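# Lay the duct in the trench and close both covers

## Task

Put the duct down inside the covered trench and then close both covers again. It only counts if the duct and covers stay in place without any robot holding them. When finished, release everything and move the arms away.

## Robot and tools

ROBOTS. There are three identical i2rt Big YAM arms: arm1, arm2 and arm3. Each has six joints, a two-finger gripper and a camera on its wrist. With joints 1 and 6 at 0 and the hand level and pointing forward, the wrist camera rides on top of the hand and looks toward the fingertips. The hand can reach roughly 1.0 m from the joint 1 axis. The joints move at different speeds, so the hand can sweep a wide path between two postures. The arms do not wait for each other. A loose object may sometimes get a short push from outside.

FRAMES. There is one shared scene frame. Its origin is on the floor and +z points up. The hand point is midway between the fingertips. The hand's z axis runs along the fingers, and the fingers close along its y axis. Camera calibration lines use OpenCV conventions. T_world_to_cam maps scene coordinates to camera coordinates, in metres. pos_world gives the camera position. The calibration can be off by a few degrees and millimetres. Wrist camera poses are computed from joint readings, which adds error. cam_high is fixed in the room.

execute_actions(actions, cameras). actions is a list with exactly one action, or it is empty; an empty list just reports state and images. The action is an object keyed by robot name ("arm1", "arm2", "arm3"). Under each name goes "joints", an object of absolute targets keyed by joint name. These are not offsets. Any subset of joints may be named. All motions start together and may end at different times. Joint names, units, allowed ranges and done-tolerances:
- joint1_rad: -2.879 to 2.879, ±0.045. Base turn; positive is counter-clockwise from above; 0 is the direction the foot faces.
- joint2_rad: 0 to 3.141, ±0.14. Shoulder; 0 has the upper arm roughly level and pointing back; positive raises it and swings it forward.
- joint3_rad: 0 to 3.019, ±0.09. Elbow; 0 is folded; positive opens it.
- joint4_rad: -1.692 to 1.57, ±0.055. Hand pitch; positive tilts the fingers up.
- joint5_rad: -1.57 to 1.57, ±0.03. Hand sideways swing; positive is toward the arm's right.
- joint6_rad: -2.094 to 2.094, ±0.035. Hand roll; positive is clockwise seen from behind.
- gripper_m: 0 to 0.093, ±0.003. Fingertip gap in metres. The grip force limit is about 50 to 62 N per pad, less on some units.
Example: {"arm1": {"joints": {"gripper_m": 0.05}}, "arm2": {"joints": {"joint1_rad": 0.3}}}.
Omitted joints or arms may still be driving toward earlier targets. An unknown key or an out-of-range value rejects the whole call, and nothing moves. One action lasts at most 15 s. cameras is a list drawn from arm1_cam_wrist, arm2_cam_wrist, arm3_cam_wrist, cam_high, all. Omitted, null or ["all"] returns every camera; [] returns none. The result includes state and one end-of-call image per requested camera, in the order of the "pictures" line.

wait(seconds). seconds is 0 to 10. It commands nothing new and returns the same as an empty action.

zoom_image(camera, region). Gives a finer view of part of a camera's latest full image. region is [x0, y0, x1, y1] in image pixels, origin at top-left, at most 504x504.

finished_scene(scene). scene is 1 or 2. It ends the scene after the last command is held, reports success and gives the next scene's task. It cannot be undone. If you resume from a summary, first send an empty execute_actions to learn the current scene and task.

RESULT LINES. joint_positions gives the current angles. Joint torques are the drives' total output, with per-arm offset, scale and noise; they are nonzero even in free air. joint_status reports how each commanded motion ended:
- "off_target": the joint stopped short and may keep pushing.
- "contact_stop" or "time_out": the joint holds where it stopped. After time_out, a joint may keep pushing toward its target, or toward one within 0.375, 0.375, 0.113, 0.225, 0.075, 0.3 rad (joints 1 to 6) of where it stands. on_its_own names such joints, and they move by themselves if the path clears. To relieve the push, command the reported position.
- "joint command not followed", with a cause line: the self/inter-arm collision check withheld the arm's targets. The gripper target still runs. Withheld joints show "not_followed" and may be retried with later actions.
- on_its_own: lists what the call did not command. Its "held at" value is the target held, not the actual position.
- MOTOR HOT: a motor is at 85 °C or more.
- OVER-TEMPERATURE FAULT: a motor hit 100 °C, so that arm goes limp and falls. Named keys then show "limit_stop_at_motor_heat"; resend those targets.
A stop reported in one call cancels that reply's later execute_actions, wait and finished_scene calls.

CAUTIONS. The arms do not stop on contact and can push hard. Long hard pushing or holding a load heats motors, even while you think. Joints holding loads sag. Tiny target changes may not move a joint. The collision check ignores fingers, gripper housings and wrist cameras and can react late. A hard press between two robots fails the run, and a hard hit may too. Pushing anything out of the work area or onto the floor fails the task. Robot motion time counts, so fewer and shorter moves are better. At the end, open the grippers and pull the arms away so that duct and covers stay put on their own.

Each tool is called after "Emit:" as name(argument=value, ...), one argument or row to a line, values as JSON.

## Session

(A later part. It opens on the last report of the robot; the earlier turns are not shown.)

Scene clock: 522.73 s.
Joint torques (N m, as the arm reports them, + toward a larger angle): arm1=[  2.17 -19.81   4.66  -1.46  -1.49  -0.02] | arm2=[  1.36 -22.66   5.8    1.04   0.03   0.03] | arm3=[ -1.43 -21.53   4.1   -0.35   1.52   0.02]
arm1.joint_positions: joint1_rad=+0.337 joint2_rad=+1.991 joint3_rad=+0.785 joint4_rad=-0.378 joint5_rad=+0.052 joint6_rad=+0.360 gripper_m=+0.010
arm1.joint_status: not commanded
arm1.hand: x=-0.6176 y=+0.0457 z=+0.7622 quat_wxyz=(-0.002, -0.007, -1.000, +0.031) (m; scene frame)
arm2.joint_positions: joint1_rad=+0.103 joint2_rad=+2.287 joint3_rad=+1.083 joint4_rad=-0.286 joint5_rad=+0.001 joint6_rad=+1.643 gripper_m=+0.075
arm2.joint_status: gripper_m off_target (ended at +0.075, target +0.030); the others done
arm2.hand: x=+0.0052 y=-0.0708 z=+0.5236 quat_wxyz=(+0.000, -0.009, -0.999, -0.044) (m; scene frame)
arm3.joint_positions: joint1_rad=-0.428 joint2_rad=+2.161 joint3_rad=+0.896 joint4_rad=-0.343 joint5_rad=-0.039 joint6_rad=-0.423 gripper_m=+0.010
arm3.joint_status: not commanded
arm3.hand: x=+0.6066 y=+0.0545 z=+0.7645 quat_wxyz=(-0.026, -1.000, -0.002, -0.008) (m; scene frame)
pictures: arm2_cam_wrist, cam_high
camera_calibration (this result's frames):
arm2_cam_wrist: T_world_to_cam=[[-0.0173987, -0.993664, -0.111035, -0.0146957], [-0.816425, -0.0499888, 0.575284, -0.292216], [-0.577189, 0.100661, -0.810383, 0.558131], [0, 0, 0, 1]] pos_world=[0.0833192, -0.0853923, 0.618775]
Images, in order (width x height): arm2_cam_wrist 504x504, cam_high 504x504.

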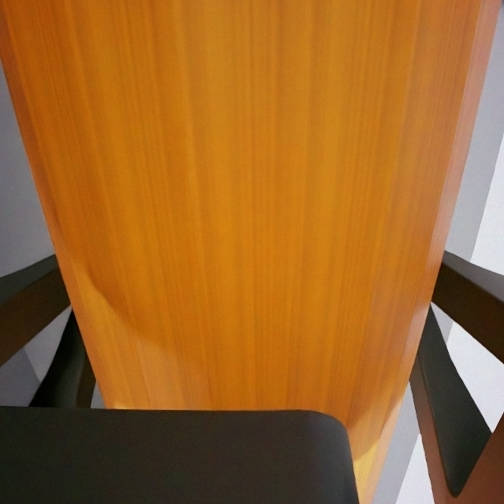

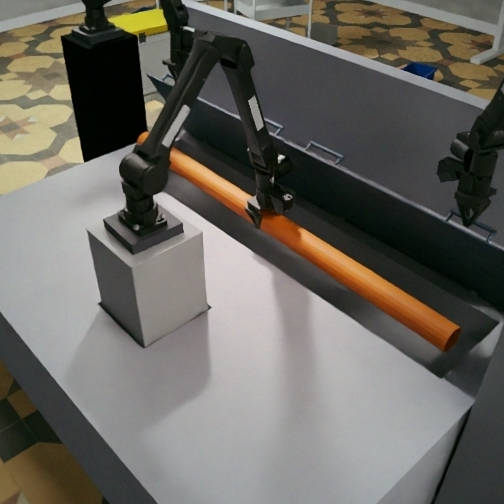

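Emit:
zoom_image(
  camera="arm2_cam_wrist",
  region=[404, 60, 504, 280],
)

Region (404, 60, 504, 280) of arm2_cam_wrist's 504x504 image, scaled by 2.291, with more detail than that image has; it fills the left 229 columns of this view, and the rest is white.

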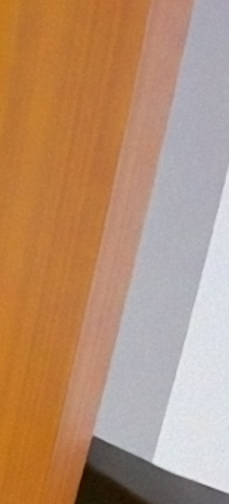

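Emit:
execute_actions(
  actions=[
    {"arm2":{"joints":{"joint2_rad":2.360,"joint3_rad":1.208,"joint4_rad":-0.194,"gripper_m":0.03}}},
  ],
  cameras=["cam_high","arm2_cam_wrist"],
)

Scene clock: 540.57 s.
Joint torques (N m, as the arm reports them, + toward a larger angle): arm1=[  2.32 -19.9    4.7   -1.48  -1.48  -0.01] | arm2=[  1.32 -23.89   4.18   0.72   0.     0.01] | arm3=[ -1.52 -21.67   4.08  -0.38   1.53   0.02]
arm1.joint_positions: joint1_rad=+0.337 joint2_rad=+1.991 joint3_rad=+0.785 joint4_rad=-0.378 joint5_rad=+0.052 joint6_rad=+0.360 gripper_m=+0.010
arm1.joint_status: not commanded
arm1.hand: x=-0.6176 y=+0.0457 z=+0.7622 quat_wxyz=(-0.002, -0.007, -1.000, +0.031) (m; scene frame)
arm2.joint_positions: joint1_rad=+0.103 joint2_rad=+2.429 joint3_rad=+1.178 joint4_rad=-0.205 joint5_rad=+0.001 joint6_rad=+1.643 gripper_m=+0.075
arm2.joint_status: gripper_m off_target (ended at +0.075, target +0.030); the others done
arm2.hand: x=+0.0041 y=-0.0478 z=+0.4737 quat_wxyz=(+0.002, -0.009, -0.998, -0.061) (m; scene frame)
arm3.joint_positions: joint1_rad=-0.428 joint2_rad=+2.161 joint3_rad=+0.896 joint4_rad=-0.343 joint5_rad=-0.039 joint6_rad=-0.423 gripper_m=+0.010
arm3.joint_status: not commanded
arm3.hand: x=+0.6066 y=+0.0545 z=+0.7645 quat_wxyz=(-0.026, -1.000, -0.002, -0.008) (m; scene frame)
pictures: arm2_cam_wrist, cam_high
camera_calibration (this result's frames):
arm2_cam_wrist: T_world_to_cam=[[-0.017512, -0.989277, -0.144995, 0.0189299], [-0.815336, -0.069808, 0.574764, -0.263966], [-0.578723, 0.128285, -0.805371, 0.51374], [0, 0, 0, 1]] pos_world=[0.0824235, -0.065605, 0.568215]
Images, in order (width x height): arm2_cam_wrist 504x504, cam_high 504x504.

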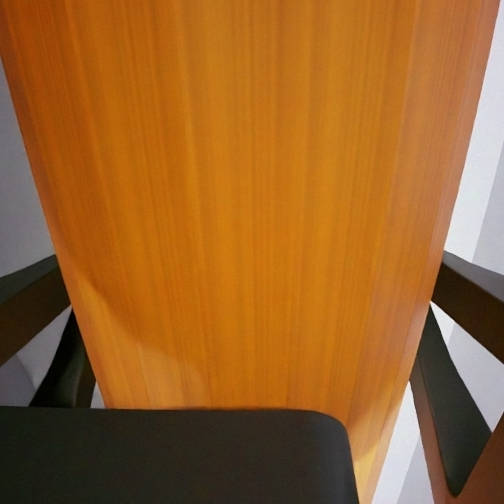

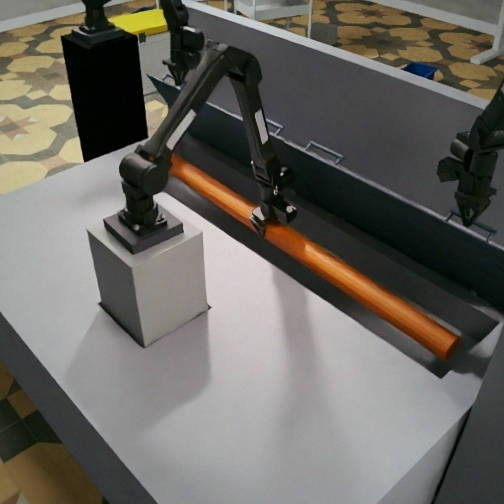

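Emit:
zoom_image(
  camera="cam_high",
  region=[404, 290, 504, 390],
)

Emit:
zoom_image(
  camera="cam_high",
  region=[130, 100, 230, 200],
)

Region (404, 290, 504, 390) of cam_high's 504x504 image, scaled by 5.040, with more detail than that image has.

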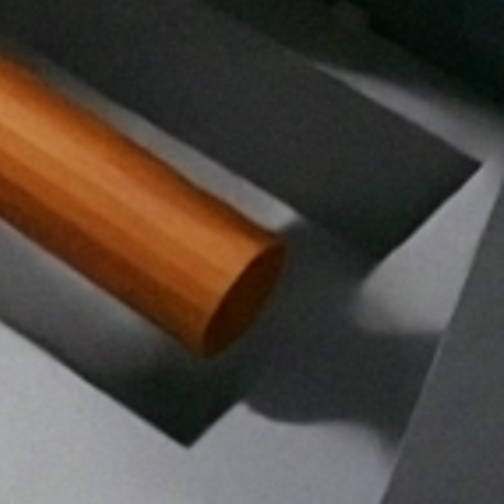

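Region (130, 100, 230, 200) of cam_high's 504x504 image, scaled by 5.040, with more detail than that image has.

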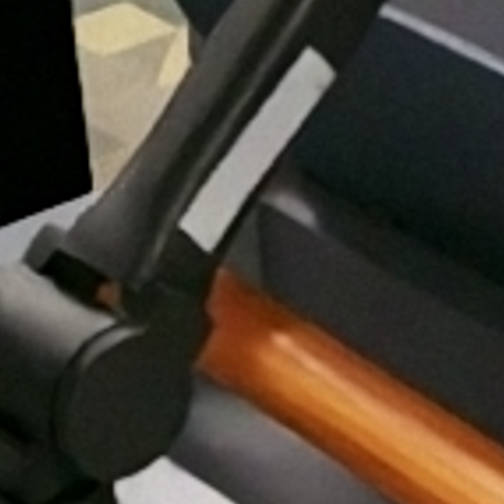

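Emit:
execute_actions(
  actions=[
    {"arm2":{"joints":{"joint2_rad":2.473,"joint3_rad":1.268,"joint4_rad":-0.143,"gripper_m":0.03}}},
  ],
  cameras=["cam_high"],
)

Scene clock: 550.00 s.
Joint torques (N m, as the arm reports them, + toward a larger angle): arm1=[  2.28 -19.84   4.65  -1.45  -1.48  -0.01] | arm2=[  1.02 -24.46   3.8    0.76   0.05   0.  ] | arm3=[ -1.49 -21.56   4.05  -0.33   1.52   0.03]
arm1.joint_positions: joint1_rad=+0.337 joint2_rad=+1.991 joint3_rad=+0.785 joint4_rad=-0.378 joint5_rad=+0.052 joint6_rad=+0.360 gripper_m=+0.010
arm1.joint_status: not commanded
arm1.hand: x=-0.6176 y=+0.0457 z=+0.7622 quat_wxyz=(-0.002, -0.007, -1.000, +0.031) (m; scene frame)
arm2.joint_positions: joint1_rad=+0.103 joint2_rad=+2.545 joint3_rad=+1.241 joint4_rad=-0.158 joint5_rad=+0.001 joint6_rad=+1.643 gripper_m=+0.075
arm2.joint_status: gripper_m off_target (ended at +0.075, target +0.030); the others done
arm2.hand: x=+0.0043 y=-0.0480 z=+0.4281 quat_wxyz=(+0.001, -0.009, -0.998, -0.058) (m; scene frame)
arm3.joint_positions: joint1_rad=-0.428 joint2_rad=+2.161 joint3_rad=+0.896 joint4_rad=-0.343 joint5_rad=-0.039 joint6_rad=-0.423 gripper_m=+0.010
arm3.joint_status: not commanded
arm3.hand: x=+0.6066 y=+0.0545 z=+0.7645 quat_wxyz=(-0.026, -1.000, -0.002, -0.008) (m; scene frame)
pictures: cam_high
Images, in order (width x height): cam_high 504x504.

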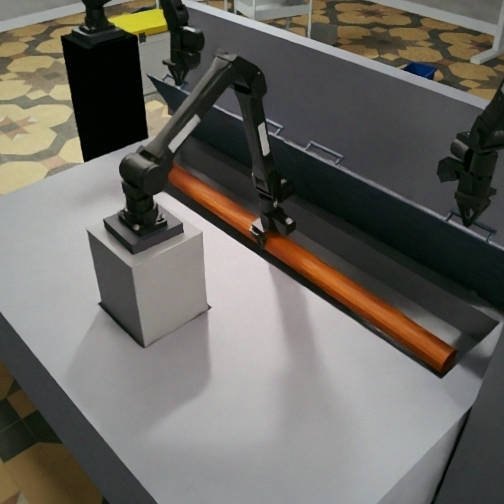

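Emit:
execute_actions(
  actions=[
    {"arm2":{"joints":{"joint2_rad":2.559,"joint3_rad":1.318,"joint4_rad":-0.106,"gripper_m":0.03}}},
  ],
  cameras=["cam_high","arm2_cam_wrist"],
)

Scene clock: 553.23 s.
Joint torques (N m, as the arm reports them, + toward a larger angle): arm1=[  2.26 -19.7    4.66  -1.48  -1.48  -0.01] | arm2=[  1.42 -24.7    3.43   0.84   0.01  -0.01] | arm3=[ -1.56 -21.58   4.11  -0.32   1.52   0.02]
arm1.joint_positions: joint1_rad=+0.337 joint2_rad=+1.991 joint3_rad=+0.785 joint4_rad=-0.378 joint5_rad=+0.052 joint6_rad=+0.360 gripper_m=+0.010
arm1.joint_status: not commanded
arm1.hand: x=-0.6176 y=+0.0457 z=+0.7622 quat_wxyz=(-0.002, -0.007, -1.000, +0.031) (m; scene frame)
arm2.joint_positions: joint1_rad=+0.103 joint2_rad=+2.624 joint3_rad=+1.293 joint4_rad=-0.124 joint5_rad=+0.001 joint6_rad=+1.643 gripper_m=+0.075
arm2.joint_status: gripper_m off_target (ended at +0.075, target +0.030); the others done
arm2.hand: x=+0.0043 y=-0.0451 z=+0.3974 quat_wxyz=(+0.002, -0.009, -0.998, -0.061) (m; scene frame)
arm3.joint_positions: joint1_rad=-0.428 joint2_rad=+2.161 joint3_rad=+0.896 joint4_rad=-0.343 joint5_rad=-0.039 joint6_rad=-0.423 gripper_m=+0.010
arm3.joint_status: not commanded
arm3.hand: x=+0.6066 y=+0.0545 z=+0.7645 quat_wxyz=(-0.026, -1.000, -0.002, -0.008) (m; scene frame)
pictures: arm2_cam_wrist, cam_high
camera_calibration (this result's frames):
arm2_cam_wrist: T_world_to_cam=[[-0.017512, -0.989277, -0.144995, 0.0105256], [-0.815336, -0.069808, 0.574764, -0.219811], [-0.578723, 0.128285, -0.805371, 0.452027], [0, 0, 0, 1]] pos_world=[0.0825623, -0.0629199, 0.491915]
Images, in order (width x height): arm2_cam_wrist 504x504, cam_high 504x504.

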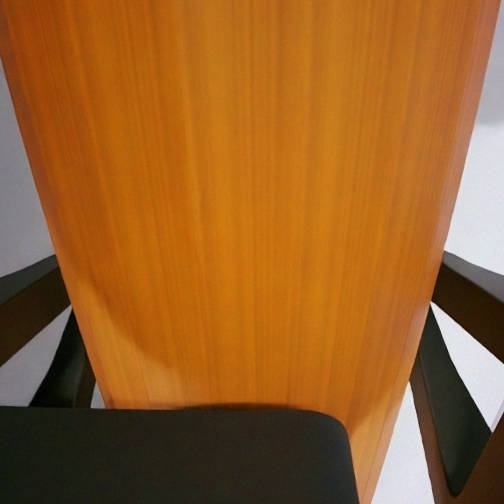

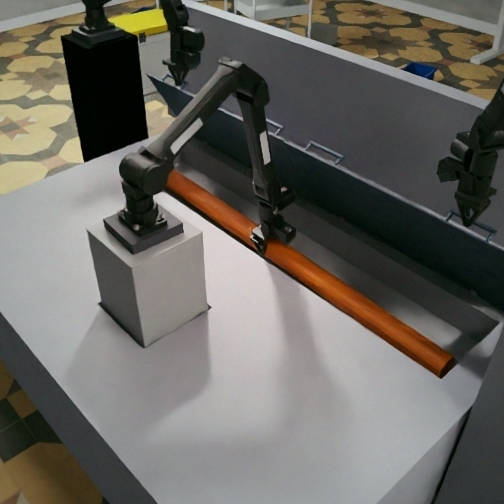

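Emit:
execute_actions(
  actions=[
    {"arm2":{"joints":{"joint2_rad":2.615,"joint3_rad":1.353,"joint4_rad":-0.084,"gripper_m":0.03}}},
  ],
  cameras=["cam_high"],
)

Scene clock: 556.00 s.
Joint torques (N m, as the arm reports them, + toward a larger angle): arm1=[  2.15 -19.72   4.68  -1.46  -1.48  -0.02] | arm2=[  1.85 -23.13   3.46   1.06   0.03  -0.02] | arm3=[ -1.37 -21.52   4.08  -0.34   1.52   0.03]
arm1.joint_positions: joint1_rad=+0.337 joint2_rad=+1.991 joint3_rad=+0.785 joint4_rad=-0.378 joint5_rad=+0.052 joint6_rad=+0.360 gripper_m=+0.010
arm1.joint_status: not commanded
arm1.hand: x=-0.6176 y=+0.0457 z=+0.7622 quat_wxyz=(-0.002, -0.007, -1.000, +0.031) (m; scene frame)
arm2.joint_positions: joint1_rad=+0.104 joint2_rad=+2.675 joint3_rad=+1.325 joint4_rad=-0.105 joint5_rad=+0.001 joint6_rad=+1.641 gripper_m=+0.075
arm2.joint_status: gripper_m off_target (ended at +0.075, target +0.030); the others done
arm2.hand: x=+0.0040 y=-0.0453 z=+0.3773 quat_wxyz=(+0.002, -0.007, -0.998, -0.061) (m; scene frame)
arm3.joint_positions: joint1_rad=-0.428 joint2_rad=+2.161 joint3_rad=+0.896 joint4_rad=-0.343 joint5_rad=-0.039 joint6_rad=-0.423 gripper_m=+0.010
arm3.joint_status: not commanded
arm3.hand: x=+0.6066 y=+0.0545 z=+0.7645 quat_wxyz=(-0.026, -1.000, -0.002, -0.008) (m; scene frame)
pictures: cam_high
Images, in order (width x height): cam_high 504x504.

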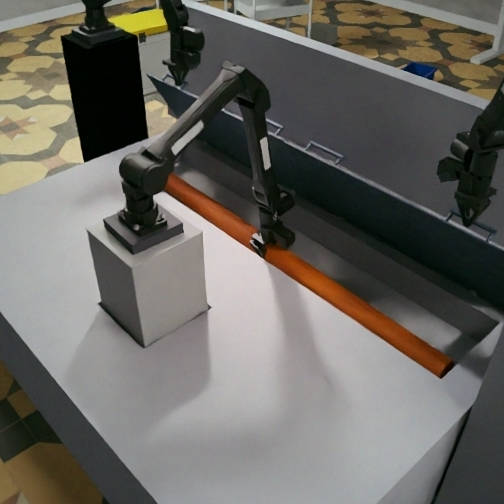

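Emit:
execute_actions(
  actions=[
    {"arm2":{"joints":{"joint2_rad":2.655,"joint3_rad":1.377,"joint4_rad":-0.070,"gripper_m":0.03}}},
  ],
  cameras=["cam_high"],
)

Scene clock: 557.37 s.
Joint torques (N m, as the arm reports them, + toward a larger angle): arm1=[  2.22 -19.77   4.69  -1.48  -1.48  -0.02] | arm2=[  1.38 -21.29   4.5    1.43   0.03   0.02] | arm3=[ -1.47 -21.58   4.07  -0.35   1.51   0.03]
arm1.joint_positions: joint1_rad=+0.337 joint2_rad=+1.991 joint3_rad=+0.785 joint4_rad=-0.378 joint5_rad=+0.052 joint6_rad=+0.360 gripper_m=+0.010
arm1.joint_status: not commanded
arm1.hand: x=-0.6176 y=+0.0457 z=+0.7622 quat_wxyz=(-0.002, -0.007, -1.000, +0.031) (m; scene frame)
arm2.joint_positions: joint1_rad=+0.104 joint2_rad=+2.683 joint3_rad=+1.334 joint4_rad=-0.101 joint5_rad=+0.001 joint6_rad=+1.641 gripper_m=+0.075
arm2.joint_status: gripper_m off_target (ended at +0.075, target +0.030); the others done
arm2.hand: x=+0.0039 y=-0.0432 z=+0.3744 quat_wxyz=(+0.002, -0.007, -0.998, -0.063) (m; scene frame)
arm3.joint_positions: joint1_rad=-0.428 joint2_rad=+2.161 joint3_rad=+0.896 joint4_rad=-0.343 joint5_rad=-0.039 joint6_rad=-0.423 gripper_m=+0.010
arm3.joint_status: not commanded
arm3.hand: x=+0.6066 y=+0.0545 z=+0.7645 quat_wxyz=(-0.026, -1.000, -0.002, -0.008) (m; scene frame)
pictures: cam_high
Images, in order (width x height): cam_high 504x504.

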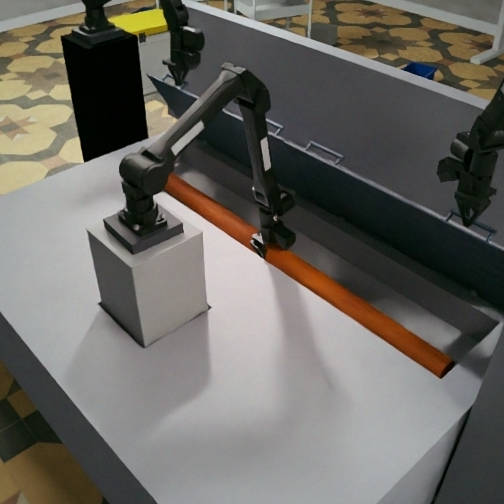

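Emit:
execute_actions(
  actions=[
    {"arm2":{"joints":{"joint2_rad":2.685,"joint3_rad":1.350,"joint4_rad":-0.085,"gripper_m":0.03}}},
  ],
  cameras=["cam_high","arm2_cam_wrist"],
)

Scene clock: 559.90 s.
Joint torques (N m, as the arm reports them, + toward a larger angle): arm1=[  2.31 -19.72   4.68  -1.47  -1.48  -0.02] | arm2=[  1.69 -18.92   2.81   0.79   0.02   0.  ] | arm3=[ -1.46 -21.73   4.05  -0.33   1.53   0.04]
arm1.joint_positions: joint1_rad=+0.337 joint2_rad=+1.991 joint3_rad=+0.785 joint4_rad=-0.378 joint5_rad=+0.052 joint6_rad=+0.360 gripper_m=+0.010
arm1.joint_status: not commanded
arm1.hand: x=-0.6176 y=+0.0457 z=+0.7622 quat_wxyz=(-0.002, -0.007, -1.000, +0.031) (m; scene frame)
arm2.joint_positions: joint1_rad=+0.104 joint2_rad=+2.684 joint3_rad=+1.334 joint4_rad=-0.101 joint5_rad=+0.001 joint6_rad=+1.641 gripper_m=+0.075
arm2.joint_status: gripper_m off_target (ended at +0.075, target +0.030); the others done
arm2.hand: x=+0.0039 y=-0.0436 z=+0.3740 quat_wxyz=(+0.002, -0.007, -0.998, -0.063) (m; scene frame)
arm3.joint_positions: joint1_rad=-0.428 joint2_rad=+2.161 joint3_rad=+0.896 joint4_rad=-0.343 joint5_rad=-0.039 joint6_rad=-0.423 gripper_m=+0.010
arm3.joint_status: not commanded
arm3.hand: x=+0.6066 y=+0.0545 z=+0.7645 quat_wxyz=(-0.026, -1.000, -0.002, -0.008) (m; scene frame)
pictures: arm2_cam_wrist, cam_high
camera_calibration (this result's frames):
arm2_cam_wrist: T_world_to_cam=[[-0.0148704, -0.988647, -0.149516, 0.01029], [-0.815137, -0.0746142, 0.574443, -0.206659], [-0.579078, 0.130418, -0.804773, 0.432645], [0, 0, 0, 1]] pos_world=[0.0822328, -0.0616713, 0.468433]
Images, in order (width x height): arm2_cam_wrist 504x504, cam_high 504x504.

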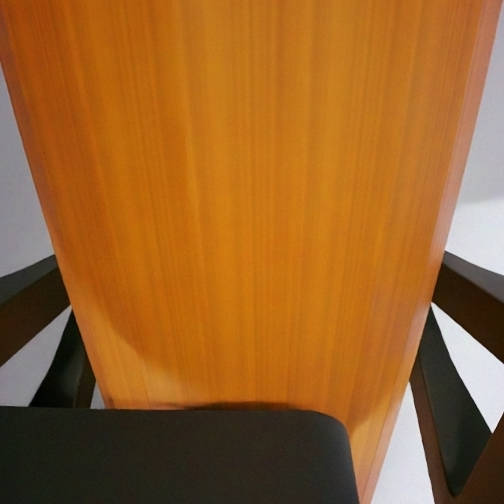

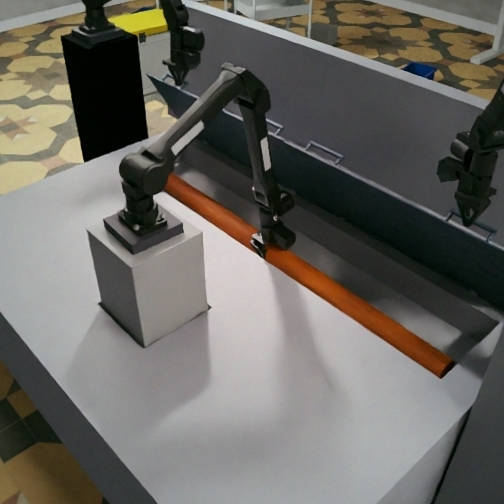

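Emit:
execute_actions(
  actions=[
    {"arm2":{"joints":{"gripper_m":0.092}}},
  ],
  cameras=["cam_high","arm2_cam_wrist"],
)

Scene clock: 561.37 s.
Joint torques (N m, as the arm reports them, + toward a larger angle): arm1=[  2.25 -19.7    4.7   -1.47  -1.48  -0.01] | arm2=[  1.45 -19.22   2.44   0.91   0.03   0.  ] | arm3=[ -1.42 -21.53   4.09  -0.37   1.53   0.03]
arm1.joint_positions: joint1_rad=+0.337 joint2_rad=+1.991 joint3_rad=+0.785 joint4_rad=-0.378 joint5_rad=+0.052 joint6_rad=+0.360 gripper_m=+0.010
arm1.joint_status: not commanded
arm1.hand: x=-0.6176 y=+0.0457 z=+0.7622 quat_wxyz=(-0.002, -0.007, -1.000, +0.031) (m; scene frame)
arm2.joint_positions: joint1_rad=+0.104 joint2_rad=+2.684 joint3_rad=+1.338 joint4_rad=-0.101 joint5_rad=+0.001 joint6_rad=+1.642 gripper_m=+0.092
arm2.joint_status: all done
arm2.hand: x=+0.0037 y=-0.0413 z=+0.3745 quat_wxyz=(+0.002, -0.007, -0.998, -0.065) (m; scene frame)
arm3.joint_positions: joint1_rad=-0.428 joint2_rad=+2.161 joint3_rad=+0.896 joint4_rad=-0.343 joint5_rad=-0.039 joint6_rad=-0.423 gripper_m=+0.010
arm3.joint_status: not commanded
arm3.hand: x=+0.6066 y=+0.0545 z=+0.7645 quat_wxyz=(-0.026, -1.000, -0.002, -0.008) (m; scene frame)
pictures: arm2_cam_wrist, cam_high
camera_calibration (this result's frames):
arm2_cam_wrist: T_world_to_cam=[[-0.0152696, -0.988065, -0.153276, 0.0141078], [-0.815015, -0.0765048, 0.574368, -0.2069], [-0.579239, 0.133692, -0.80412, 0.432516], [0, 0, 0, 1]] pos_world=[0.0821187, -0.0597135, 0.468794]
Images, in order (width x height): arm2_cam_wrist 504x504, cam_high 504x504.

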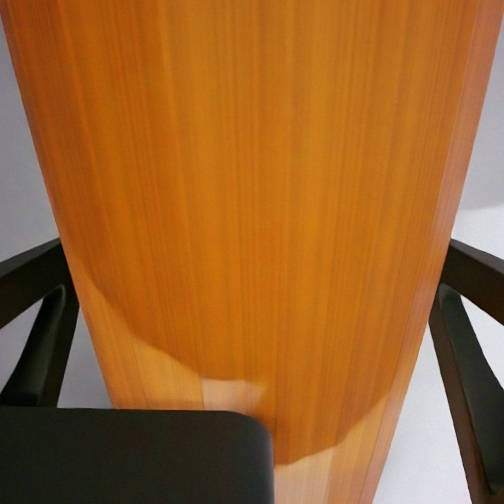

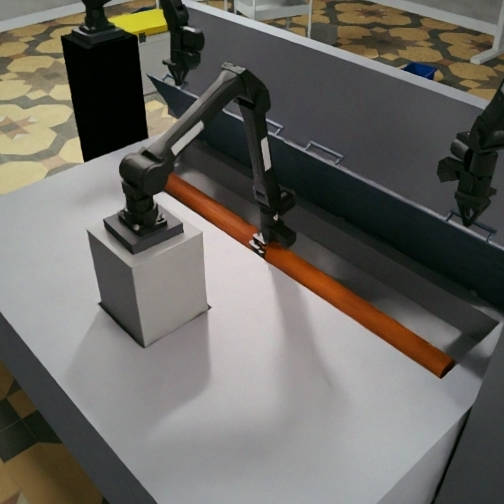

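Emit:
execute_actions(
  actions=[
    {"arm2":{"joints":{"joint2_rad":2.582,"joint3_rad":1.258,"joint4_rad":-0.125}}},
  ],
  cameras=["arm2_cam_wrist"],
)

Scene clock: 566.90 s.
Joint torques (N m, as the arm reports them, + toward a larger angle): arm1=[  2.27 -19.77   4.67  -1.46  -1.48  -0.01] | arm2=[  1.19 -21.11   1.85  -0.11   0.04   0.02] | arm3=[ -1.44 -21.53   4.09  -0.35   1.52   0.03]
arm1.joint_positions: joint1_rad=+0.337 joint2_rad=+1.991 joint3_rad=+0.785 joint4_rad=-0.378 joint5_rad=+0.052 joint6_rad=+0.360 gripper_m=+0.010
arm1.joint_status: not commanded
arm1.hand: x=-0.6176 y=+0.0457 z=+0.7622 quat_wxyz=(-0.002, -0.007, -1.000, +0.031) (m; scene frame)
arm2.joint_positions: joint1_rad=+0.104 joint2_rad=+2.613 joint3_rad=+1.253 joint4_rad=-0.117 joint5_rad=+0.001 joint6_rad=+1.641 gripper_m=+0.092
arm2.joint_status: all done
arm2.hand: x=+0.0046 y=-0.0622 z=+0.3985 quat_wxyz=(+0.001, -0.007, -0.999, -0.050) (m; scene frame)
arm3.joint_positions: joint1_rad=-0.428 joint2_rad=+2.161 joint3_rad=+0.896 joint4_rad=-0.343 joint5_rad=-0.039 joint6_rad=-0.423 gripper_m=+0.010
arm3.joint_status: not commanded
arm3.hand: x=+0.6066 y=+0.0545 z=+0.7645 quat_wxyz=(-0.026, -1.000, -0.002, -0.008) (m; scene frame)
pictures: arm2_cam_wrist
camera_calibration (this result's frames):
arm2_cam_wrist: T_world_to_cam=[[-0.0140109, -0.992151, -0.124261, -0.0147291], [-0.815937, -0.0604892, 0.574968, -0.220822], [-0.577972, 0.109445, -0.808684, 0.455464], [0, 0, 0, 1]] pos_world=[0.0828624, -0.0778192, 0.493462]
Images, in order (width x height): arm2_cam_wrist 504x504.

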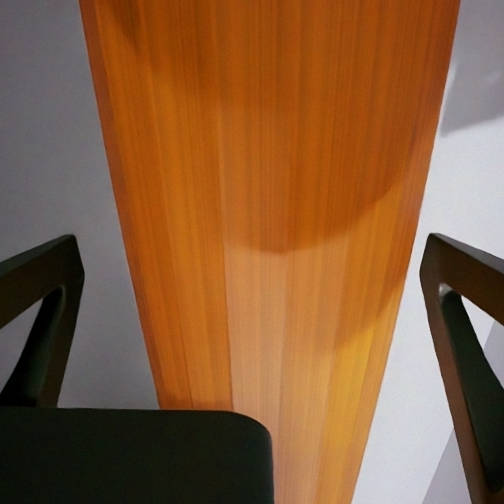

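Emit:
execute_actions(
  actions=[
    {"arm2":{"joints":{"joint2_rad":2.452,"joint3_rad":1.152}}},
  ],
  cameras=["arm2_cam_wrist","cam_high"],
)

Scene clock: 579.23 s.
Joint torques (N m, as the arm reports them, + toward a larger angle): arm1=[  2.33 -19.76   4.69  -1.45  -1.48  -0.02] | arm2=[  1.31 -18.41   2.35   0.24   0.03   0.01] | arm3=[ -1.51 -21.65   4.06  -0.36   1.52   0.03]
arm1.joint_positions: joint1_rad=+0.337 joint2_rad=+1.991 joint3_rad=+0.785 joint4_rad=-0.378 joint5_rad=+0.052 joint6_rad=+0.360 gripper_m=+0.010
arm1.joint_status: not commanded
arm1.hand: x=-0.6176 y=+0.0457 z=+0.7622 quat_wxyz=(-0.002, -0.007, -1.000, +0.031) (m; scene frame)
arm2.joint_positions: joint1_rad=+0.104 joint2_rad=+2.464 joint3_rad=+1.148 joint4_rad=-0.117 joint5_rad=+0.001 joint6_rad=+1.641 gripper_m=+0.092
arm2.joint_status: all done
arm2.hand: x=+0.0043 y=-0.0592 z=+0.4557 quat_wxyz=(+0.002, -0.007, -0.997, -0.072) (m; scene frame)
arm3.joint_positions: joint1_rad=-0.428 joint2_rad=+2.161 joint3_rad=+0.896 joint4_rad=-0.343 joint5_rad=-0.039 joint6_rad=-0.423 gripper_m=+0.010
arm3.joint_status: not commanded
arm3.hand: x=+0.6066 y=+0.0545 z=+0.7645 quat_wxyz=(-0.026, -1.000, -0.002, -0.008) (m; scene frame)
pictures: arm2_cam_wrist, cam_high
camera_calibration (this result's frames):
arm2_cam_wrist: T_world_to_cam=[[-0.014206, -0.985761, -0.167551, 0.015466], [-0.814516, -0.0857851, 0.573764, -0.254805], [-0.579968, 0.144624, -0.801699, 0.500091], [0, 0, 0, 1]] pos_world=[0.0827137, -0.0789376, 0.549711]
Images, in order (width x height): arm2_cam_wrist 504x504, cam_high 504x504.

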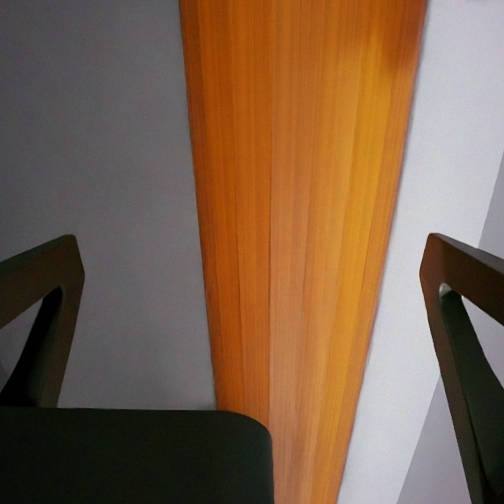

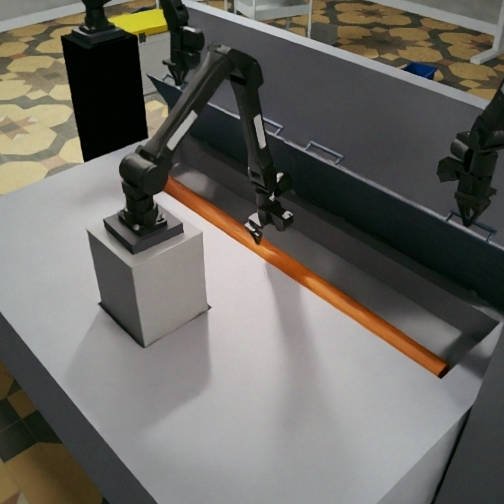

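Emit:
execute_actions(
  actions=[
    {"arm2":{"joints":{"joint2_rad":2.325,"joint3_rad":1.075}}},
  ],
  cameras=[],
)

Emit:
execute_actions(
  actions=[
    {"arm2":{"joints":{"joint2_rad":1.78,"joint3_rad":0.42,"joint4_rad":-0.15,"gripper_m":0.05}}},
  ],
  cameras=["cam_high"],
)

Scene clock: 589.43 s.
Joint torques (N m, as the arm reports them, + toward a larger angle): arm1=[  2.19 -19.9    4.7   -1.46  -1.49  -0.02] | arm2=[  1.29 -17.92   3.01   0.2    0.02   0.03] | arm3=[ -1.48 -21.43   4.07  -0.36   1.52   0.02]
arm1.joint_positions: joint1_rad=+0.337 joint2_rad=+1.991 joint3_rad=+0.785 joint4_rad=-0.378 joint5_rad=+0.052 joint6_rad=+0.360 gripper_m=+0.010
arm1.joint_status: not commanded
arm1.hand: x=-0.6176 y=+0.0457 z=+0.7622 quat_wxyz=(-0.002, -0.007, -1.000, +0.031) (m; scene frame)
arm2.joint_positions: joint1_rad=+0.104 joint2_rad=+2.338 joint3_rad=+1.066 joint4_rad=-0.117 joint5_rad=+0.001 joint6_rad=+1.641 gripper_m=+0.092
arm2.joint_status: all done
arm2.hand: x=+0.0040 y=-0.0585 z=+0.5031 quat_wxyz=(+0.004, -0.007, -0.996, -0.094) (m; scene frame)
arm3.joint_positions: joint1_rad=-0.428 joint2_rad=+2.161 joint3_rad=+0.896 joint4_rad=-0.343 joint5_rad=-0.039 joint6_rad=-0.423 gripper_m=+0.010
arm3.joint_status: not commanded
arm3.hand: x=+0.6066 y=+0.0545 z=+0.7645 quat_wxyz=(-0.026, -1.000, -0.002, -0.008) (m; scene frame)
pictures: none
No camera images: the call's "cameras" was empty. Leave "cameras" out to get every camera's image.

Scene clock: 590.77 s.
Joint torques (N m, as the arm reports them, + toward a larger angle): arm1=[  2.2  -19.84   4.66  -1.45  -1.48  -0.01] | arm2=[ 1.91 -9.81  1.97 -0.07  0.01  0.04] | arm3=[ -1.39 -21.54   4.09  -0.33   1.51   0.03]
arm1.joint_positions: joint1_rad=+0.337 joint2_rad=+1.991 joint3_rad=+0.785 joint4_rad=-0.378 joint5_rad=+0.052 joint6_rad=+0.360 gripper_m=+0.010
arm1.joint_status: not commanded
arm1.hand: x=-0.6176 y=+0.0457 z=+0.7622 quat_wxyz=(-0.002, -0.007, -1.000, +0.031) (m; scene frame)
arm2.joint_positions: joint1_rad=+0.104 joint2_rad=+1.797 joint3_rad=+0.411 joint4_rad=-0.141 joint5_rad=+0.001 joint6_rad=+1.641 gripper_m=+0.050
arm2.joint_status: all done
arm2.hand: x=+0.0169 y=-0.2953 z=+0.6156 quat_wxyz=(-0.001, -0.007, -1.000, -0.026) (m; scene frame)
arm3.joint_positions: joint1_rad=-0.428 joint2_rad=+2.161 joint3_rad=+0.896 joint4_rad=-0.343 joint5_rad=-0.039 joint6_rad=-0.423 gripper_m=+0.010
arm3.joint_status: not commanded
arm3.hand: x=+0.6066 y=+0.0545 z=+0.7645 quat_wxyz=(-0.026, -1.000, -0.002, -0.008) (m; scene frame)
pictures: cam_high
Images, in order (width x height): cam_high 504x504.

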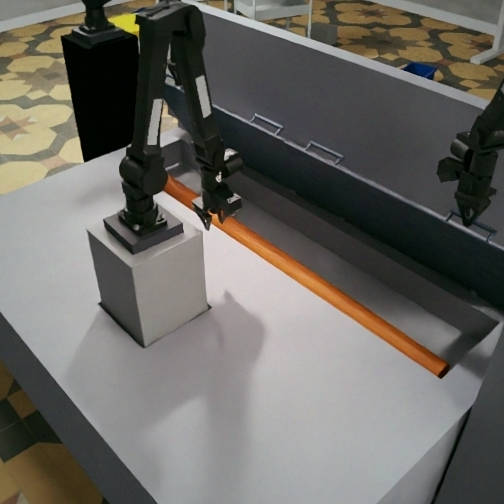

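Emit:
execute_actions(
  actions=[
    {"arm1":{"joints":{"joint1_rad":0.150,"joint2_rad":2.068,"joint3_rad":0.742,"joint4_rad":-0.200,"joint6_rad":0.150}},"arm3":{"joints":{"joint1_rad":-0.243,"joint2_rad":2.240,"joint3_rad":0.845,"joint4_rad":-0.143,"joint6_rad":-0.215}}},
  ],
  cameras=["cam_high"],
)

Scene clock: 603.57 s.
Joint torques (N m, as the arm reports them, + toward a larger angle): arm1=[  3.03 -19.67   1.06   0.34  -0.76   0.08] | arm2=[  1.9  -10.39   1.91  -0.22   0.03   0.02] | arm3=[ -3.31 -22.19   0.17  -0.09   0.97  -0.08]
arm1.joint_positions: joint1_rad=+0.112 joint2_rad=+2.118 joint3_rad=+0.747 joint4_rad=-0.197 joint5_rad=+0.029 joint6_rad=+0.140 gripper_m=+0.010
arm1.joint_status: all done
arm1.hand: x=-0.6185 y=-0.0342 z=+0.7152 quat_wxyz=(-0.003, -0.010, -1.000, +0.018) (m; scene frame)
arm2.joint_positions: joint1_rad=+0.104 joint2_rad=+1.797 joint3_rad=+0.411 joint4_rad=-0.141 joint5_rad=+0.001 joint6_rad=+1.641 gripper_m=+0.050
arm2.joint_status: not commanded
arm2.hand: x=+0.0169 y=-0.2953 z=+0.6156 quat_wxyz=(-0.001, -0.007, -1.000, -0.026) (m; scene frame)
arm3.joint_positions: joint1_rad=-0.205 joint2_rad=+2.297 joint3_rad=+0.851 joint4_rad=-0.134 joint5_rad=-0.025 joint6_rad=-0.205 gripper_m=+0.010
arm3.joint_status: all done
arm3.hand: x=+0.6065 y=-0.0324 z=+0.7112 quat_wxyz=(-0.014, -1.000, -0.004, -0.001) (m; scene frame)
pictures: cam_high
Images, in order (width x height): cam_high 504x504.

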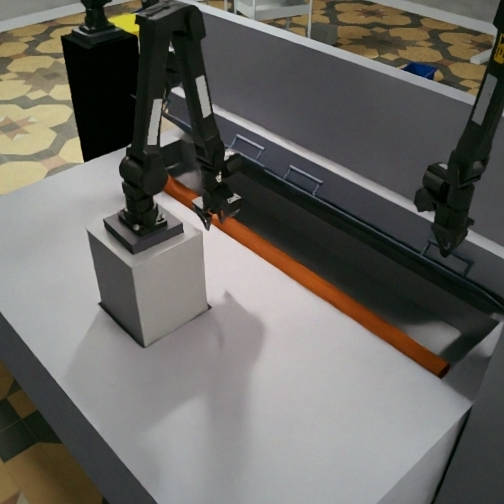

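Emit:
execute_actions(
  actions=[
    {"arm1":{"joints":{"joint1_rad":0.004,"joint2_rad":2.226,"joint3_rad":0.792,"joint4_rad":-0.078,"joint6_rad":-0.012}},"arm3":{"joints":{"joint1_rad":-0.112,"joint2_rad":2.376,"joint3_rad":0.893,"joint4_rad":-0.030,"joint6_rad":-0.060}}},
  ],
  cameras=["cam_high"],
)

Scene clock: 607.10 s.
Joint torques (N m, as the arm reports them, + toward a larger angle): arm1=[  3.51 -21.25   0.76   0.29  -0.65  -0.03] | arm2=[  1.58 -10.25   1.96  -0.26   0.06   0.01] | arm3=[ -3.4  -23.42  -0.35   0.28   1.     0.06]
arm1.joint_positions: joint1_rad=-0.035 joint2_rad=+2.281 joint3_rad=+0.789 joint4_rad=-0.073 joint5_rad=+0.026 joint6_rad=-0.010 gripper_m=+0.010
arm1.joint_status: all done
arm1.hand: x=-0.6188 y=-0.0861 z=+0.6640 quat_wxyz=(-0.002, -0.008, -1.000, +0.017) (m; scene frame)
arm2.joint_positions: joint1_rad=+0.104 joint2_rad=+1.797 joint3_rad=+0.411 joint4_rad=-0.141 joint5_rad=+0.001 joint6_rad=+1.641 gripper_m=+0.050
arm2.joint_status: not commanded
arm2.hand: x=+0.0169 y=-0.2953 z=+0.6156 quat_wxyz=(-0.001, -0.007, -1.000, -0.026) (m; scene frame)
arm3.joint_positions: joint1_rad=-0.075 joint2_rad=+2.440 joint3_rad=+0.895 joint4_rad=-0.029 joint5_rad=-0.025 joint6_rad=-0.067 gripper_m=+0.010
arm3.joint_status: all done
arm3.hand: x=+0.6060 y=-0.0806 z=+0.6628 quat_wxyz=(-0.014, -1.000, -0.001, +0.000) (m; scene frame)
pictures: cam_high
Images, in order (width x height): cam_high 504x504.

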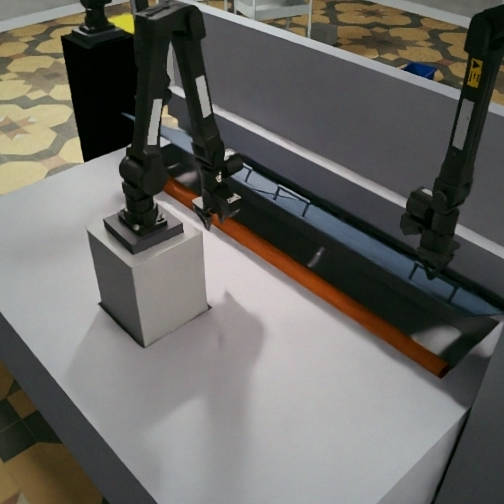

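Emit:
execute_actions(
  actions=[
    {"arm1":{"joints":{"joint1_rad":-0.147,"joint2_rad":2.452,"joint3_rad":0.925,"joint4_rad":0.030,"joint6_rad":-0.165}},"arm3":{"joints":{"joint1_rad":0.034,"joint2_rad":2.587,"joint3_rad":1.035,"joint4_rad":0.060,"joint6_rad":0.080}}},
  ],
  cameras=["cam_high"],
)

Scene clock: 612.67 s.
Joint torques (N m, as the arm reports them, + toward a larger angle): arm1=[  2.66 -24.22  -0.78   0.54  -0.48  -0.1 ] | arm2=[  1.14 -10.14   1.94  -0.18   0.01   0.04] | arm3=[ -2.88 -26.25  -1.36   0.44   0.8    0.06]
arm1.joint_positions: joint1_rad=-0.179 joint2_rad=+2.529 joint3_rad=+0.927 joint4_rad=+0.030 joint5_rad=+0.019 joint6_rad=-0.157 gripper_m=+0.010
arm1.joint_status: all done
arm1.hand: x=-0.6175 y=-0.1371 z=+0.5825 quat_wxyz=(+0.003, -0.007, -1.000, +0.013) (m; scene frame)
arm2.joint_positions: joint1_rad=+0.104 joint2_rad=+1.797 joint3_rad=+0.411 joint4_rad=-0.141 joint5_rad=+0.001 joint6_rad=+1.641 gripper_m=+0.050
arm2.joint_status: not commanded
arm2.hand: x=+0.0169 y=-0.2953 z=+0.6156 quat_wxyz=(-0.001, -0.007, -1.000, -0.026) (m; scene frame)
arm3.joint_positions: joint1_rad=+0.067 joint2_rad=+2.674 joint3_rad=+1.042 joint4_rad=+0.058 joint5_rad=-0.020 joint6_rad=+0.074 gripper_m=+0.010
arm3.joint_status: all done
arm3.hand: x=+0.6045 y=-0.1317 z=+0.5809 quat_wxyz=(-0.011, -1.000, -0.001, -0.002) (m; scene frame)
pictures: cam_high
Images, in order (width x height): cam_high 504x504.

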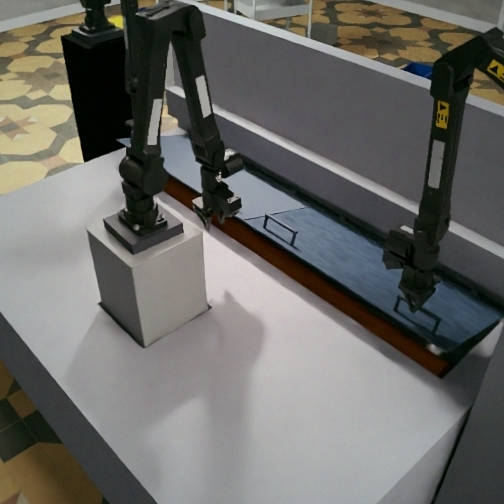

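Emit:
execute_actions(
  actions=[
    {"arm1":{"joints":{"joint1_rad":-0.223,"joint2_rad":2.626,"joint3_rad":1.057,"joint4_rad":0.082,"joint6_rad":-0.232}},"arm3":{"joints":{"joint1_rad":0.113,"joint2_rad":2.750,"joint3_rad":1.178,"joint4_rad":0.092,"joint6_rad":0.145}}},
  ],
  cameras=["cam_high"],
)

Scene clock: 619.37 s.
Joint torques (N m, as the arm reports them, + toward a larger angle): arm1=[  1.67 -24.54  -1.27   0.72  -0.14  -0.14] | arm2=[ 1.48 -9.84  1.95 -0.23  0.04  0.02] | arm3=[ -1.31 -27.03  -1.39   0.69   0.32   0.09]
arm1.joint_positions: joint1_rad=-0.239 joint2_rad=+2.708 joint3_rad=+1.059 joint4_rad=+0.076 joint5_rad=+0.009 joint6_rad=-0.219 gripper_m=+0.010
arm1.joint_status: all done
arm1.hand: x=-0.6165 y=-0.1579 z=+0.5189 quat_wxyz=(+0.002, -0.006, -1.000, +0.008) (m; scene frame)
arm2.joint_positions: joint1_rad=+0.104 joint2_rad=+1.797 joint3_rad=+0.411 joint4_rad=-0.141 joint5_rad=+0.001 joint6_rad=+1.641 gripper_m=+0.050
arm2.joint_status: not commanded
arm2.hand: x=+0.0169 y=-0.2953 z=+0.6156 quat_wxyz=(-0.001, -0.007, -1.000, -0.026) (m; scene frame)
arm3.joint_positions: joint1_rad=+0.128 joint2_rad=+2.842 joint3_rad=+1.183 joint4_rad=+0.085 joint5_rad=-0.009 joint6_rad=+0.137 gripper_m=+0.010
arm3.joint_status: all done
arm3.hand: x=+0.6033 y=-0.1525 z=+0.5187 quat_wxyz=(-0.005, -1.000, +0.000, -0.001) (m; scene frame)
pictures: cam_high
Images, in order (width x height): cam_high 504x504.

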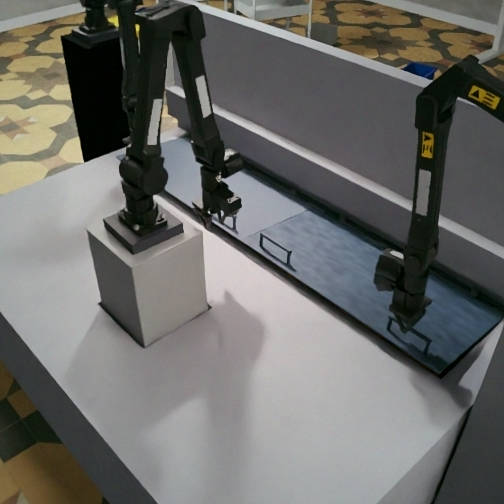

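Emit:
execute_actions(
  actions=[
    {"arm1":{"joints":{"joint1_rad":-0.250,"joint2_rad":2.726,"joint3_rad":1.136,"joint4_rad":0.097,"joint6_rad":-0.245}},"arm3":{"joints":{"joint1_rad":0.140,"joint2_rad":2.848,"joint3_rad":1.264,"joint4_rad":0.100,"joint6_rad":0.165}}},
  ],
  cameras=["cam_high"],
)

Scene clock: 623.90 s.
Joint torques (N m, as the arm reports them, + toward a larger angle): arm1=[  0.72 -23.14  -0.37   1.11  -0.05  -0.13] | arm2=[  1.63 -10.07   1.98  -0.24   0.04   0.  ] | arm3=[ -0.42 -25.67  -0.86   0.91   0.11   0.09]
arm1.joint_positions: joint1_rad=-0.253 joint2_rad=+2.787 joint3_rad=+1.128 joint4_rad=+0.083 joint5_rad=+0.006 joint6_rad=-0.232 gripper_m=+0.010
arm1.joint_status: all done
arm1.hand: x=-0.6161 y=-0.1632 z=+0.4896 quat_wxyz=(+0.004, -0.006, -1.000, +0.006) (m; scene frame)
arm2.joint_positions: joint1_rad=+0.104 joint2_rad=+1.797 joint3_rad=+0.411 joint4_rad=-0.141 joint5_rad=+0.001 joint6_rad=+1.641 gripper_m=+0.050
arm2.joint_status: not commanded
arm2.hand: x=+0.0169 y=-0.2953 z=+0.6156 quat_wxyz=(-0.001, -0.007, -1.000, -0.026) (m; scene frame)
arm3.joint_positions: joint1_rad=+0.145 joint2_rad=+2.924 joint3_rad=+1.261 joint4_rad=+0.088 joint5_rad=-0.004 joint6_rad=+0.155 gripper_m=+0.010
arm3.joint_status: all done
arm3.hand: x=+0.6036 y=-0.1582 z=+0.4871 quat_wxyz=(-0.003, -1.000, +0.000, -0.001) (m; scene frame)
pictures: cam_high
Images, in order (width x height): cam_high 504x504.

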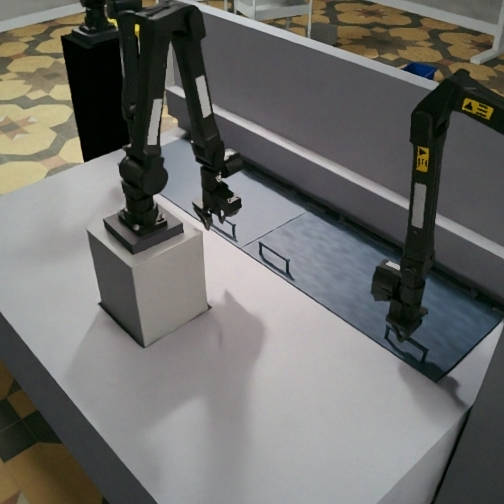

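Emit:
execute_actions(
  actions=[
    {"arm1":{"joints":{"joint2_rad":2.756,"joint3_rad":1.140}},"arm3":{"joints":{"joint2_rad":2.876,"joint3_rad":1.268}}},
  ],
  cameras=["cam_high"],
)

Scene clock: 625.37 s.
Joint torques (N m, as the arm reports them, + toward a larger angle): arm1=[  0.74 -20.37  -0.02   1.11  -0.04  -0.13] | arm2=[  1.47 -10.1    1.87  -0.35   0.05   0.03] | arm3=[ -0.43 -23.18  -0.54   0.9    0.11   0.1 ]
arm1.joint_positions: joint1_rad=-0.253 joint2_rad=+2.787 joint3_rad=+1.128 joint4_rad=+0.083 joint5_rad=+0.006 joint6_rad=-0.232 gripper_m=+0.010
arm1.joint_status: all done
arm1.hand: x=-0.6161 y=-0.1632 z=+0.4896 quat_wxyz=(+0.004, -0.006, -1.000, +0.006) (m; scene frame)
arm2.joint_positions: joint1_rad=+0.104 joint2_rad=+1.797 joint3_rad=+0.411 joint4_rad=-0.141 joint5_rad=+0.001 joint6_rad=+1.641 gripper_m=+0.050
arm2.joint_status: not commanded
arm2.hand: x=+0.0169 y=-0.2953 z=+0.6156 quat_wxyz=(-0.001, -0.007, -1.000, -0.026) (m; scene frame)
arm3.joint_positions: joint1_rad=+0.145 joint2_rad=+2.924 joint3_rad=+1.261 joint4_rad=+0.088 joint5_rad=-0.004 joint6_rad=+0.155 gripper_m=+0.010
arm3.joint_status: all done
arm3.hand: x=+0.6036 y=-0.1582 z=+0.4871 quat_wxyz=(-0.003, -1.000, +0.000, -0.001) (m; scene frame)
pictures: cam_high
Images, in order (width x height): cam_high 504x504.

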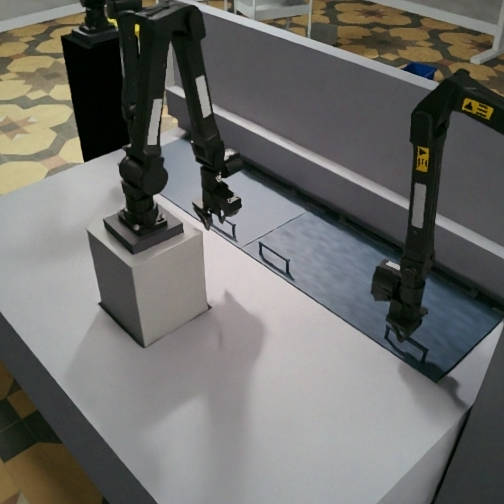

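Emit:
execute_actions(
  actions=[
    {"arm1":{"joints":{"joint2_rad":2.792,"joint3_rad":1.130}},"arm3":{"joints":{"joint2_rad":2.929,"joint3_rad":1.263}}},
  ],
  cameras=["cam_high","arm1_cam_wrist","arm3_cam_wrist"],
)

Scene clock: 627.60 s.
Joint torques (N m, as the arm reports them, + toward a larger angle): arm1=[  0.64 -16.93  -0.88   1.15  -0.05  -0.13] | arm2=[  1.29 -10.51   1.95  -0.31   0.03   0.  ] | arm3=[ -0.48 -18.37  -0.92   0.9    0.11   0.09]
arm1.joint_positions: joint1_rad=-0.253 joint2_rad=+2.789 joint3_rad=+1.128 joint4_rad=+0.083 joint5_rad=+0.006 joint6_rad=-0.232 gripper_m=+0.010
arm1.joint_status: all done
arm1.hand: x=-0.6171 y=-0.1629 z=+0.4890 quat_wxyz=(+0.005, -0.006, -1.000, +0.006) (m; scene frame)
arm2.joint_positions: joint1_rad=+0.104 joint2_rad=+1.797 joint3_rad=+0.411 joint4_rad=-0.141 joint5_rad=+0.001 joint6_rad=+1.641 gripper_m=+0.050
arm2.joint_status: not commanded
arm2.hand: x=+0.0169 y=-0.2953 z=+0.6156 quat_wxyz=(-0.001, -0.007, -1.000, -0.026) (m; scene frame)
arm3.joint_positions: joint1_rad=+0.145 joint2_rad=+2.926 joint3_rad=+1.261 joint4_rad=+0.088 joint5_rad=-0.004 joint6_rad=+0.155 gripper_m=+0.010
arm3.joint_status: all done
arm3.hand: x=+0.6047 y=-0.1580 z=+0.4864 quat_wxyz=(-0.002, -1.000, +0.000, -0.002) (m; scene frame)
pictures: arm1_cam_wrist, arm3_cam_wrist, cam_high
camera_calibration (this result's frames):
arm1_cam_wrist: T_world_to_cam=[[0.00336827, -0.999868, 0.0159138, -0.16615], [-0.802883, 0.00678278, 0.596098, -0.779962], [-0.596127, -0.0147848, -0.802754, 0.150285], [0, 0, 0, 1]] pos_world=[-0.53607, -0.158616, 0.58822]
arm3_cam_wrist: T_world_to_cam=[[-0.00871906, 0.999959, 0.00253004, 0.1652], [0.817767, 0.00567431, 0.575521, -0.769456], [0.575483, 0.00708699, -0.817783, 0.171556], [0, 0, 0, 1]] pos_world=[0.531948, -0.162043, 0.582716]
Images, in order (width x height): arm1_cam_wrist 504x504, arm3_cam_wrist 504x504, cam_high 504x504.

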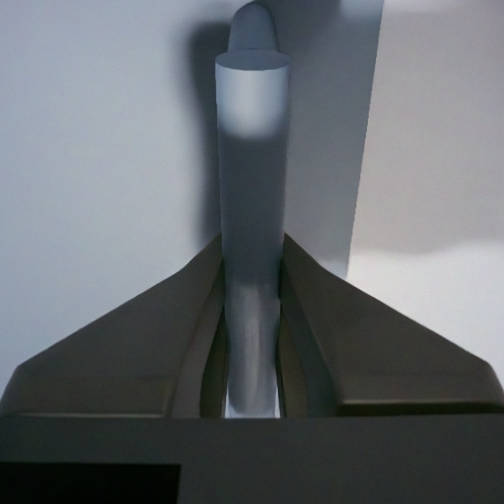

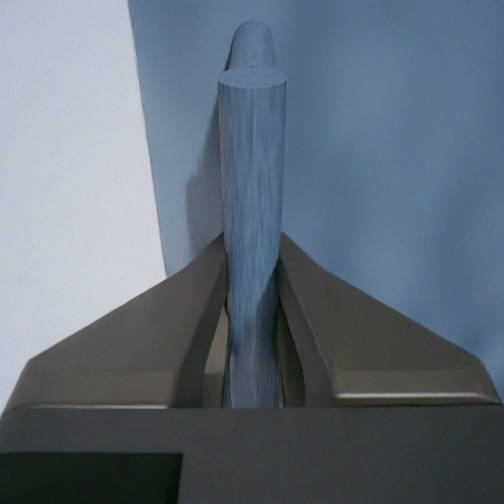

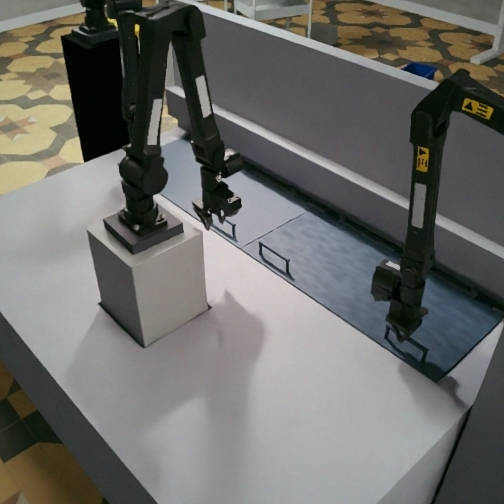

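Emit:
execute_actions(
  actions=[
    {"arm1":{"joints":{"gripper_m":0.05}},"arm3":{"joints":{"gripper_m":0.05}}},
  ],
  cameras=["arm1_cam_wrist","arm3_cam_wrist"],
)

Scene clock: 629.20 s.
Joint torques (N m, as the arm reports them, + toward a larger angle): arm1=[  0.84 -17.03  -0.79   0.97  -0.01  -0.1 ] | arm2=[  1.56 -10.26   1.99  -0.2    0.03   0.01] | arm3=[ -0.65 -18.28  -0.96   0.79   0.07   0.09]
arm1.joint_positions: joint1_rad=-0.253 joint2_rad=+2.789 joint3_rad=+1.128 joint4_rad=+0.088 joint5_rad=+0.005 joint6_rad=-0.236 gripper_m=+0.050
arm1.joint_status: all done
arm1.hand: x=-0.6159 y=-0.1630 z=+0.4890 quat_wxyz=(+0.002, -0.004, -1.000, +0.006) (m; scene frame)
arm2.joint_positions: joint1_rad=+0.104 joint2_rad=+1.797 joint3_rad=+0.411 joint4_rad=-0.141 joint5_rad=+0.001 joint6_rad=+1.641 gripper_m=+0.050
arm2.joint_status: not commanded
arm2.hand: x=+0.0169 y=-0.2953 z=+0.6156 quat_wxyz=(-0.001, -0.007, -1.000, -0.026) (m; scene frame)
arm3.joint_positions: joint1_rad=+0.145 joint2_rad=+2.926 joint3_rad=+1.261 joint4_rad=+0.090 joint5_rad=-0.002 joint6_rad=+0.155 gripper_m=+0.050
arm3.joint_status: all done
arm3.hand: x=+0.6042 y=-0.1578 z=+0.4864 quat_wxyz=(-0.002, -1.000, +0.000, -0.001) (m; scene frame)
pictures: arm1_cam_wrist, arm3_cam_wrist
camera_calibration (this result's frames):
arm1_cam_wrist: T_world_to_cam=[[0.00713583, -0.999846, 0.0160032, -0.163978], [-0.805899, 0.00372434, 0.592041, -0.779341], [-0.59201, -0.0171216, -0.805749, 0.15463], [0, 0, 0, 1]] pos_world=[-0.535358, -0.158403, 0.588619]
arm3_cam_wrist: T_world_to_cam=[[-0.00833139, 0.999958, 0.00376343, 0.164174], [0.818986, 0.00466405, 0.573794, -0.769099], [0.573753, 0.0078627, -0.818991, 0.173598], [0, 0, 0, 1]] pos_world=[0.531647, -0.161945, 0.582862]
Images, in order (width x height): arm1_cam_wrist 504x504, arm3_cam_wrist 504x504.

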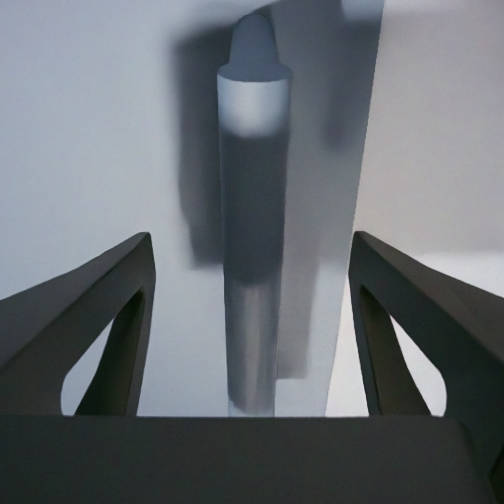

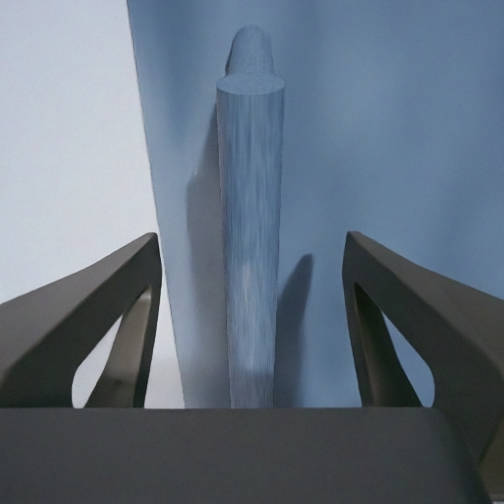

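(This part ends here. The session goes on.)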